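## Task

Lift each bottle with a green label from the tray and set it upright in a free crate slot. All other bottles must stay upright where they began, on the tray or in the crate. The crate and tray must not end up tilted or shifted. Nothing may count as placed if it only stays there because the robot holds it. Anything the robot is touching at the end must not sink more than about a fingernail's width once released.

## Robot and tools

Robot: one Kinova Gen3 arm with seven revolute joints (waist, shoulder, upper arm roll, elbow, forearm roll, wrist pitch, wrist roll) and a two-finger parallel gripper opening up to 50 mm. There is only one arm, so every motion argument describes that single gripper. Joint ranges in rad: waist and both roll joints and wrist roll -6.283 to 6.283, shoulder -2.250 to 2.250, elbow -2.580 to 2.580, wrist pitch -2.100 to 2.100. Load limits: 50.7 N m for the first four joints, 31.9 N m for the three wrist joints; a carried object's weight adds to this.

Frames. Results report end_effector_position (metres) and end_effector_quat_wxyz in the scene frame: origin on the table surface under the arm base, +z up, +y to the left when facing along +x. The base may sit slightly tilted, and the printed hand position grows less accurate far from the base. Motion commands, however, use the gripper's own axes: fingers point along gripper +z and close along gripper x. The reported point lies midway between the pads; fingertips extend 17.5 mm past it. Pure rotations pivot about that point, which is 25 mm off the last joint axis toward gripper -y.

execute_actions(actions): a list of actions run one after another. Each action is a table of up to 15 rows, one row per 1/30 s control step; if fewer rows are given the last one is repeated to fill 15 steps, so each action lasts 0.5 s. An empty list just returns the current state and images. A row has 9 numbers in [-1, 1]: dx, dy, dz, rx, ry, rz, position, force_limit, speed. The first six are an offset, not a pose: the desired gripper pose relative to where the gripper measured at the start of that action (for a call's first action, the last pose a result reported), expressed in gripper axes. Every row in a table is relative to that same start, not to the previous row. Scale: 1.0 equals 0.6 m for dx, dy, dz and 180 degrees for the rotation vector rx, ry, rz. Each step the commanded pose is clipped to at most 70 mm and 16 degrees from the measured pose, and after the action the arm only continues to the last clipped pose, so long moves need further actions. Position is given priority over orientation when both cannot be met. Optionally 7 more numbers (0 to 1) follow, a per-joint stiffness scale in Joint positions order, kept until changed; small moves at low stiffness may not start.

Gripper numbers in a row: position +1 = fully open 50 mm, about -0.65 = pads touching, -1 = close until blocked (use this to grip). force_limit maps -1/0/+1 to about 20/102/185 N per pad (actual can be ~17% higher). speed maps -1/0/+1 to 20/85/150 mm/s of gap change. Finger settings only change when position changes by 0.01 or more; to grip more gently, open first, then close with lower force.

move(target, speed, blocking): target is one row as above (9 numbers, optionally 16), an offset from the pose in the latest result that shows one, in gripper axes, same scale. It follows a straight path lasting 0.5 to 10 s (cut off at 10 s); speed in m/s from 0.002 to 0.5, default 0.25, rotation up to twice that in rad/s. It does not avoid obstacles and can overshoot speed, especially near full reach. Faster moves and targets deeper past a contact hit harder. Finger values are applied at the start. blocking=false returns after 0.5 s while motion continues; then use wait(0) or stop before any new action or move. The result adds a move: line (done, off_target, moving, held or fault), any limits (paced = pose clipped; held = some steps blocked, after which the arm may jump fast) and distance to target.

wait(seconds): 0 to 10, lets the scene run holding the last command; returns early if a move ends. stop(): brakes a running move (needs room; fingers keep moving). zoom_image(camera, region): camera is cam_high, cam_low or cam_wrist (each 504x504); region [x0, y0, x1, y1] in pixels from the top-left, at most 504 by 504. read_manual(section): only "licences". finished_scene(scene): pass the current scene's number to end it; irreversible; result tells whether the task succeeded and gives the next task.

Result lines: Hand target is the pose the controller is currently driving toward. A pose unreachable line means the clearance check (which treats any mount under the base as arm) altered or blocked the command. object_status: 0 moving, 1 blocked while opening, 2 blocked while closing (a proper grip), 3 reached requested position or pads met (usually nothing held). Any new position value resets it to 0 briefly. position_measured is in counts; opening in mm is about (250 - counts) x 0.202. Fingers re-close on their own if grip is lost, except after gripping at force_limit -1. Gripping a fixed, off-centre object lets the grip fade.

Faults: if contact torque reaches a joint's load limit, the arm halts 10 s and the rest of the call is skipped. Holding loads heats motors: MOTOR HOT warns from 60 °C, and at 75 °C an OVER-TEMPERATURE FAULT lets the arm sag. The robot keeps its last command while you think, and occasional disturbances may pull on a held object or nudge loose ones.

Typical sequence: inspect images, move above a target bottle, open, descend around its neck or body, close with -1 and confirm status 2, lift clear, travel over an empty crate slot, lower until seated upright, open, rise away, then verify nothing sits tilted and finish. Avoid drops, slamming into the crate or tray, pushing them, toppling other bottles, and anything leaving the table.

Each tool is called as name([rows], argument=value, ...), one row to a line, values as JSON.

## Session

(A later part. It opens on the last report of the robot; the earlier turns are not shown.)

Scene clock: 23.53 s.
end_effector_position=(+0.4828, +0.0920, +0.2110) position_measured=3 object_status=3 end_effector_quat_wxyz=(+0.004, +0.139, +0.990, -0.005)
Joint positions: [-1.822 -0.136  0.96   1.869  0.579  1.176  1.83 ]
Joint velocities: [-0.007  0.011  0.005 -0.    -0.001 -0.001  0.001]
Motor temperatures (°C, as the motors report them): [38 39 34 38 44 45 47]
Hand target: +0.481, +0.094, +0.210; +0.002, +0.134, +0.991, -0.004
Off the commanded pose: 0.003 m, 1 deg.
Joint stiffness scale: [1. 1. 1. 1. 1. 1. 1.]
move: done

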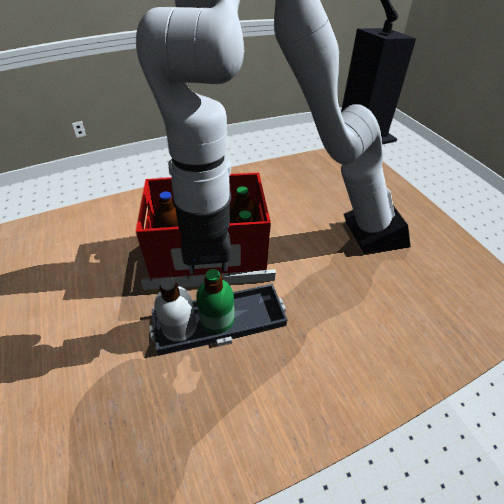

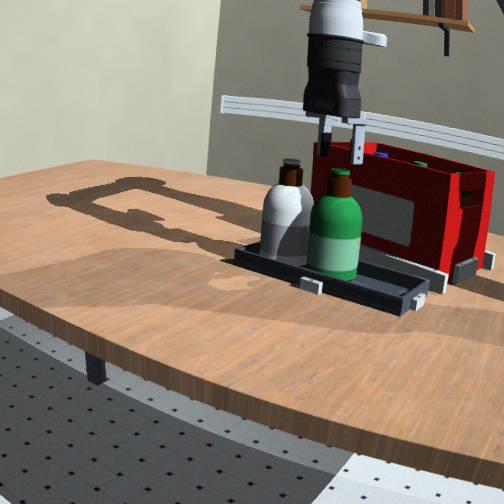

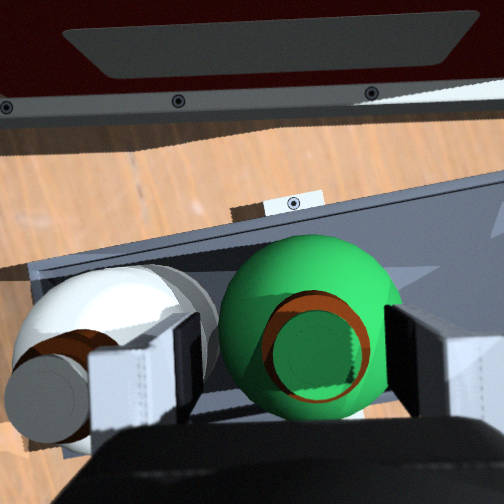

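move(target=[0.015,0.009,0.075,-0.003,0.002,0,1,-0.4,0], speed=0.07)

move(target=[0,0,0,0,0,0,-1,-0.4,0])

move(target=[0,0,-0.37,0,0,0,-1,-0.4,0])

move(target=[-0.172,-0.265,0,0,0,0,-1,-0.4,0], speed=0.2)

Scene clock: 24.83 s.
end_effector_position=(+0.4770, +0.0997, +0.1676) position_measured=3 object_status=3 end_effector_quat_wxyz=(+0.003, +0.141, +0.990, +0.001)
Joint positions: [-1.82  -0.023  1.106  1.954  0.486  0.955  1.917]
Joint velocities: [ 0.001  0.029  0.007 -0.    -0.011 -0.004  0.013]
Motor temperatures (°C, as the motors report them): [38 39 34 38 44 45 47]
Hand target: +0.476, +0.099, +0.166; +0.002, +0.139, +0.990, +0.000
Off the commanded pose: 0.002 m, 0 deg.
Joint stiffness scale: [1. 1. 1. 1. 1. 1. 1.]
move: done

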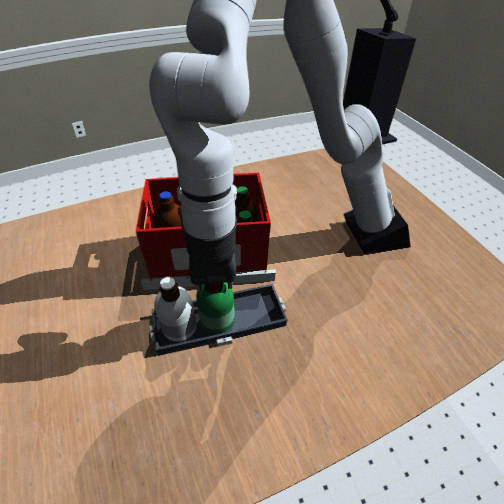

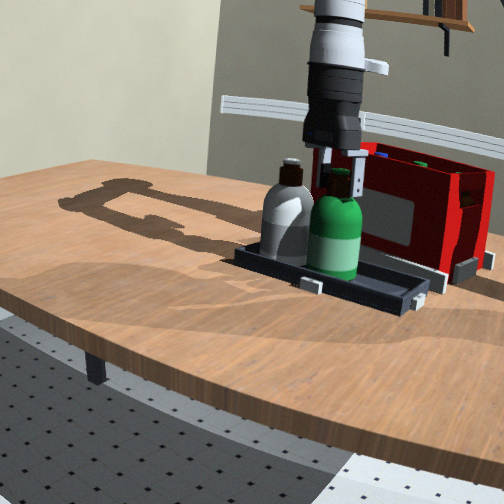

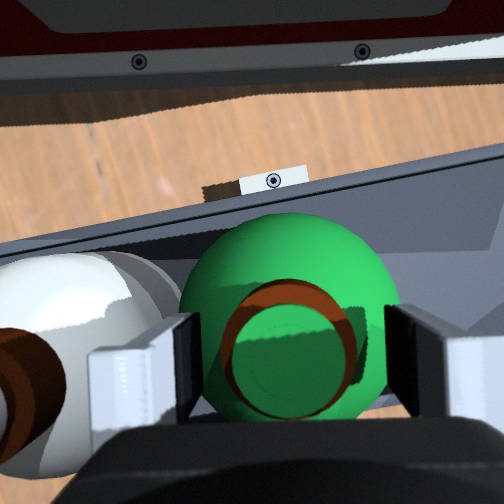

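Scene clock: 25.33 s.
end_effector_position=(+0.4770, +0.0997, +0.1676) position_measured=89 object_status=2 end_effector_quat_wxyz=(+0.003, +0.141, +0.990, +0.001)
Joint positions: [-1.82  -0.022  1.107  1.954  0.486  0.955  1.917]
Joint velocities: [ 0.001 -0.    -0.     0.    -0.    -0.001  0.001]
Motor temperatures (°C, as the motors report them): [38 39 34 38 44 45 47]
Hand target: +0.477, +0.100, +0.168; +0.003, +0.141, +0.990, +0.001
Off the commanded pose: 0.000 m, 0 deg.
Joint stiffness scale: [1. 1. 1. 1. 1. 1. 1.]
move: done

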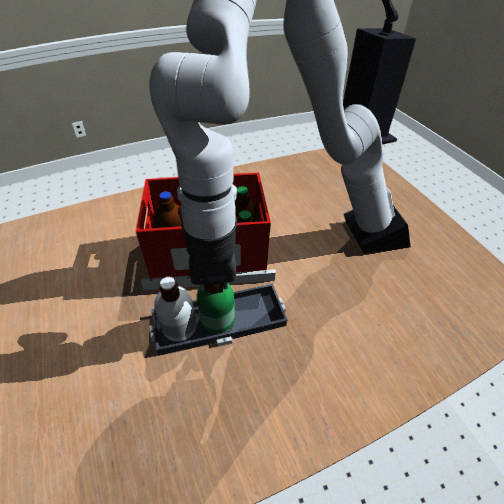

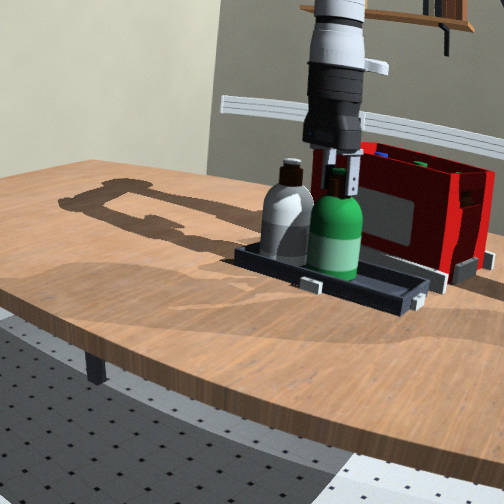

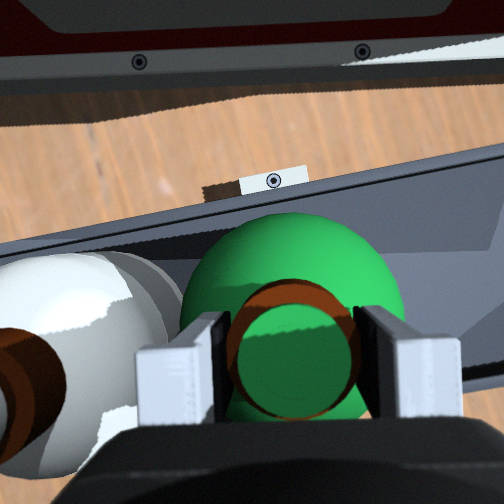

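Scene clock: 26.73 s.
end_effector_position=(+0.4753, +0.0993, +0.3877) position_measured=89 object_status=2 end_effector_quat_wxyz=(+0.002, +0.142, +0.990, +0.002)
Joint positions: [-1.874 -0.221  0.594  1.451  0.607  1.789  1.734]
Joint velocities: [ 0.     0.003 -0.    -0.003 -0.     0.002 -0.001]
Motor temperatures (°C, as the motors report them): [38 39 34 38 44 45 47]
Hand target: +0.475, +0.100, +0.389; +0.003, +0.139, +0.990, +0.001
Off the commanded pose: 0.002 m, 0 deg.
Joint stiffness scale: [1. 1. 1. 1. 1. 1. 1.]
move: done

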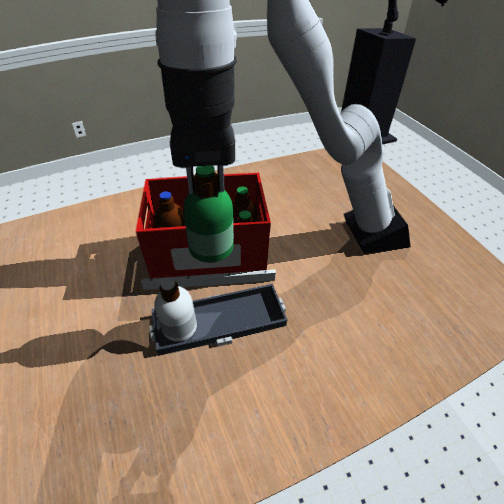

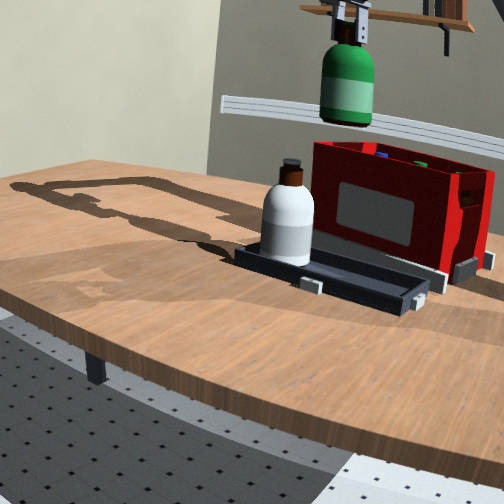

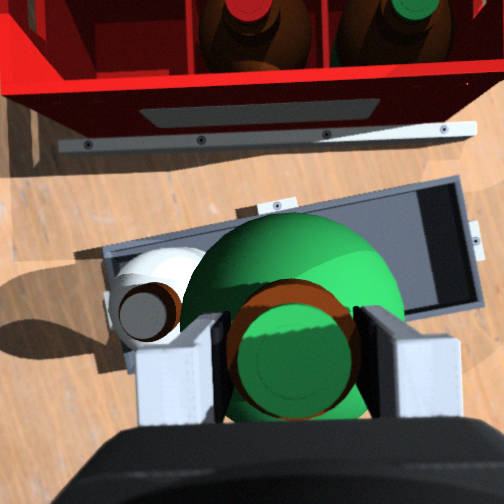

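Scene clock: 28.37 s.
end_effector_position=(+0.5288, -0.0815, +0.3861) position_measured=89 object_status=2 end_effector_quat_wxyz=(-0.001, +0.145, +0.989, +0.002)
Joint positions: [-1.789 -0.523  0.579  1.375  0.832  1.995  2.034]
Joint velocities: [-0.     0.    -0.    -0.    -0.    -0.001  0.001]
Motor temperatures (°C, as the motors report them): [38 39 34 38 44 45 47]
Hand target: +0.530, -0.082, +0.387; +0.002, +0.141, +0.990, +0.003
Off the commanded pose: 0.002 m, 0 deg.
Joint stiffness scale: [1. 1. 1. 1. 1. 1. 1.]
move: done

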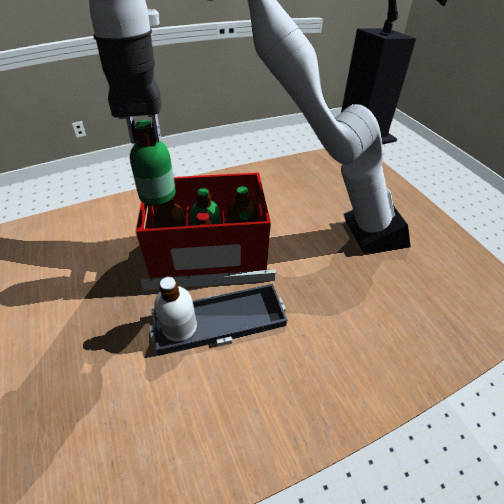

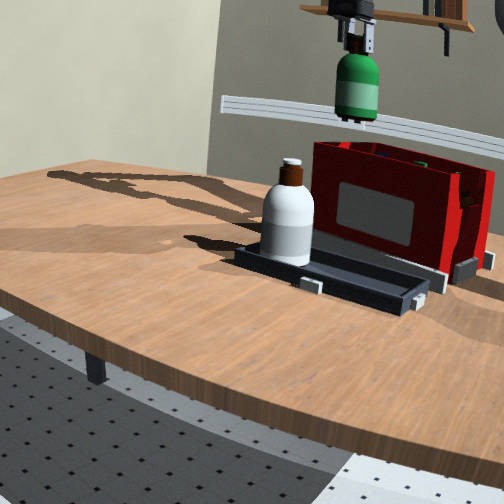

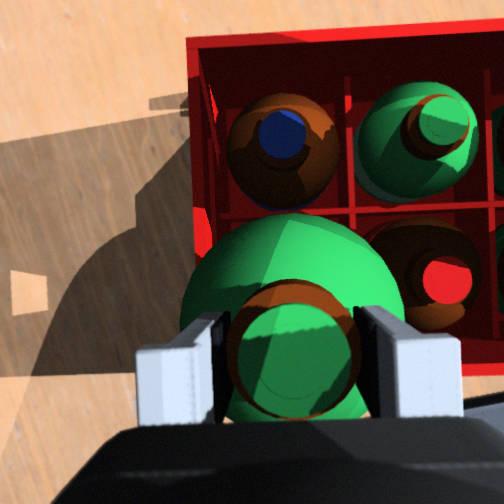

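move(target=[-0.003,-0.002,0.335,0,0,-0.008,-1,-0.4,0], speed=0.1)

move(target=[0,0,0.035,0,0,0,-1,-0.4,0], speed=0.03)

Scene clock: 31.00 s.
end_effector_position=(+0.5293, -0.0827, +0.1868) position_measured=89 object_status=2 end_effector_quat_wxyz=(-0.003, +0.130, +0.992, +0.002)
Joint positions: [-1.86  -0.668  0.964  1.839  0.956  1.506  1.966]
Joint velocities: [-0.    -0.     0.003  0.001 -0.    -0.009 -0.001]
Motor temperatures (°C, as the motors report them): [38 39 34 38 44 45 47]
Hand target: +0.530, -0.083, +0.185; -0.001, +0.133, +0.991, +0.002
Off the commanded pose: 0.002 m, 0 deg.
Joint stiffness scale: [1. 1. 1. 1. 1. 1. 1.]
move: done

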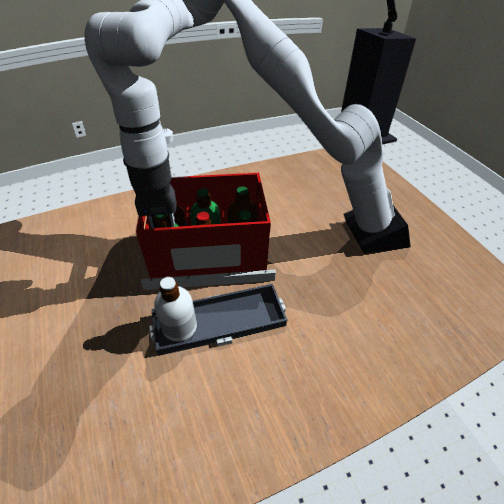

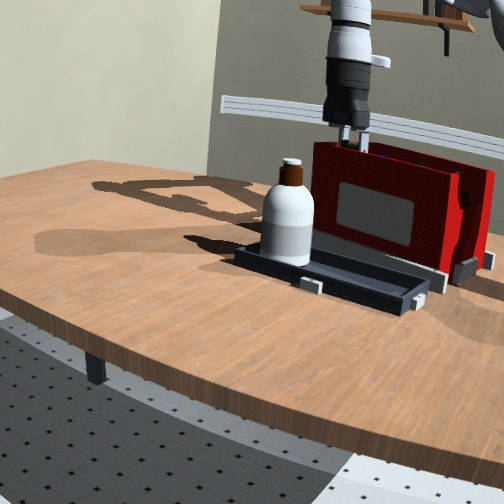

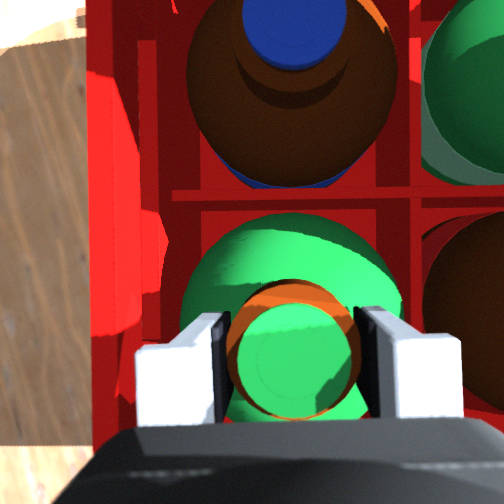

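Scene clock: 31.93 s.
end_effector_position=(+0.5284, -0.0826, +0.1701) position_measured=89 object_status=2 end_effector_quat_wxyz=(-0.005, +0.127, +0.992, +0.001)
Joint positions: [-1.875 -0.672  1.011  1.865  0.973  1.465  1.965]
Joint velocities: [-0.002 -0.     0.     0.     0.001 -0.    -0.003]
Motor temperatures (°C, as the motors report them): [38 39 34 38 44 45 47]
Hand target: +0.529, -0.083, +0.166; -0.003, +0.130, +0.992, +0.002
Off the commanded pose: 0.004 m, 0 deg.
Joint stiffness scale: [1. 1. 1. 1. 1. 1. 1.]
move: off_target

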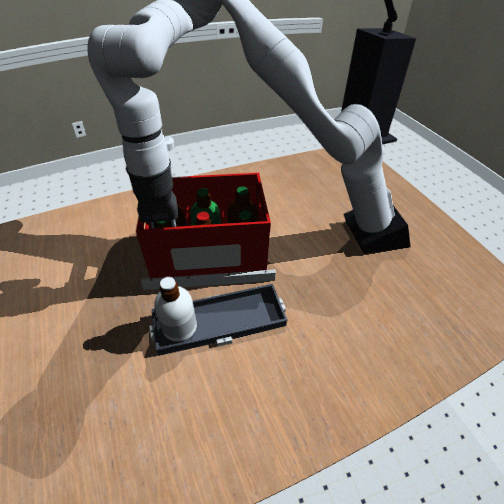

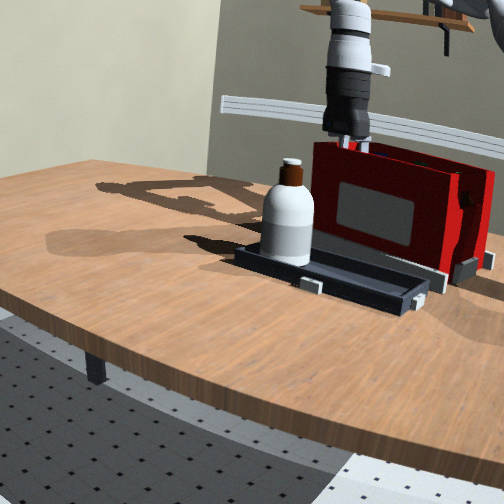

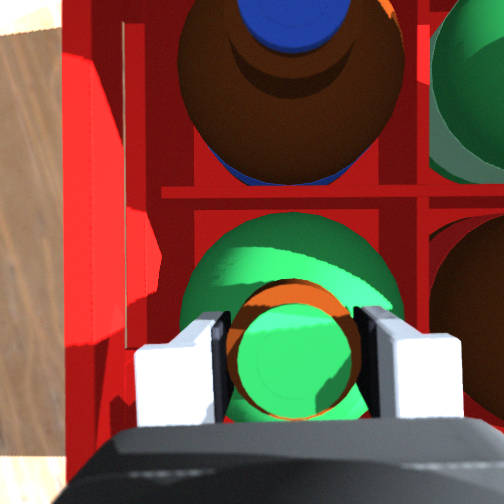

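move(target=[0,0,0,0,0,0,0.85,-0.4,0])

move(target=[0,0,-0.1,0,0,0,0.85,-0.4,0])

finished_scene(scene=1)

Scene clock: 33.13 s.
end_effector_position=(+0.5284, -0.0825, +0.1702) position_measured=25 object_status=3 end_effector_quat_wxyz=(-0.004, +0.127, +0.992, +0.001)
Joint positions: [-1.875 -0.672  1.011  1.865  0.973  1.465  1.965]
Joint velocities: [-0.    -0.    -0.     0.    -0.     0.    -0.001]
Motor temperatures (°C, as the motors report them): [38 39 34 38 44 45 47]
Hand target: +0.528, -0.083, +0.170; -0.005, +0.127, +0.992, +0.001
Off the commanded pose: 0.000 m, 0 deg.
Joint stiffness scale: [1. 1. 1. 1. 1. 1. 1.]
move: done

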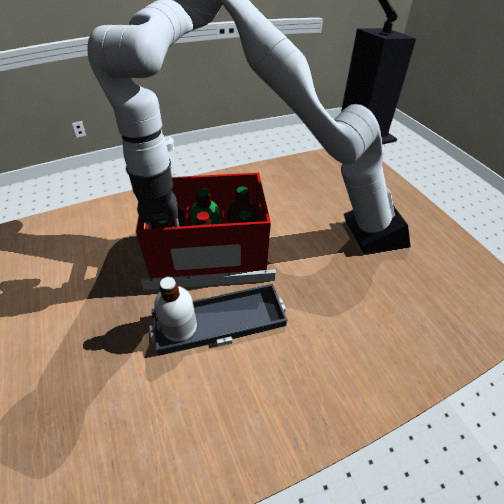

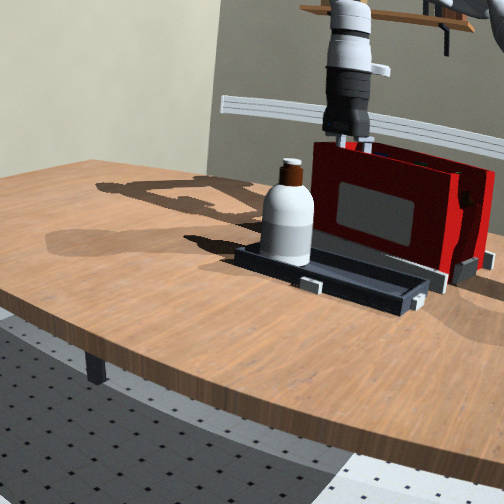

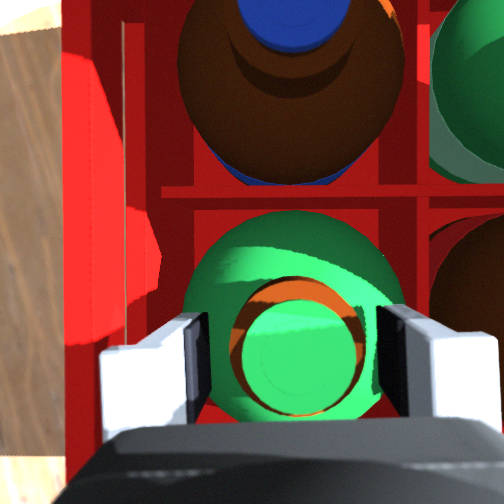

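Scene clock: 33.97 s.
end_effector_position=(+0.5295, -0.0827, +0.2284) position_measured=25 object_status=3 end_effector_quat_wxyz=(-0.003, +0.130, +0.992, +0.001)
Joint positions: [-1.826 -0.643  0.864  1.764  0.908  1.604  1.99 ]
Joint velocities: [-0.     0.    -0.002 -0.002 -0.     0.009 -0.   ]
Motor temperatures (°C, as the motors report them): [38 39 34 38 44 45 47]
Hand target: +0.529, -0.083, +0.230; -0.004, +0.126, +0.992, +0.001
Off the commanded pose: 0.002 m, 0 deg.
Joint stiffness scale: [1. 1. 1. 1. 1. 1. 1.]
move: done

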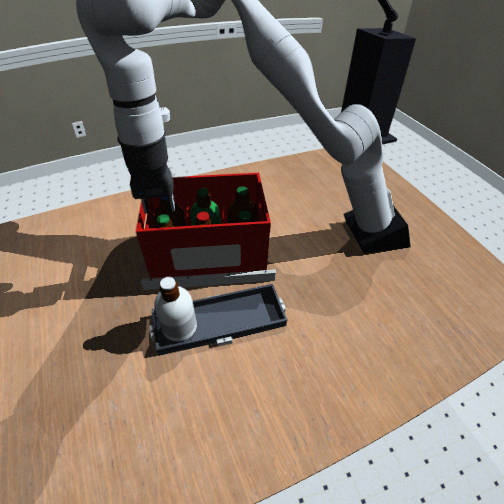

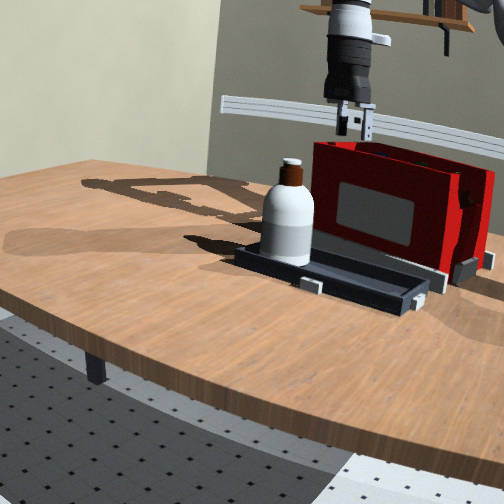

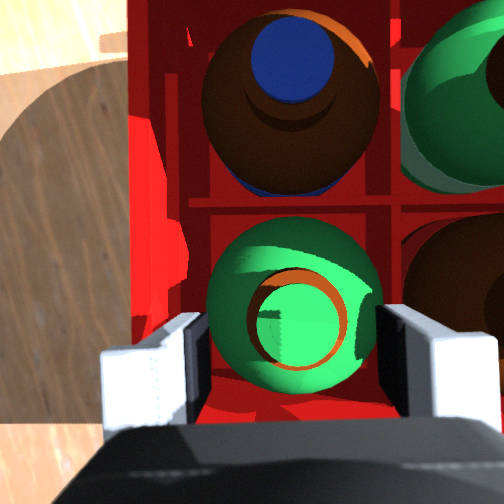

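The scene is finished: the task was done.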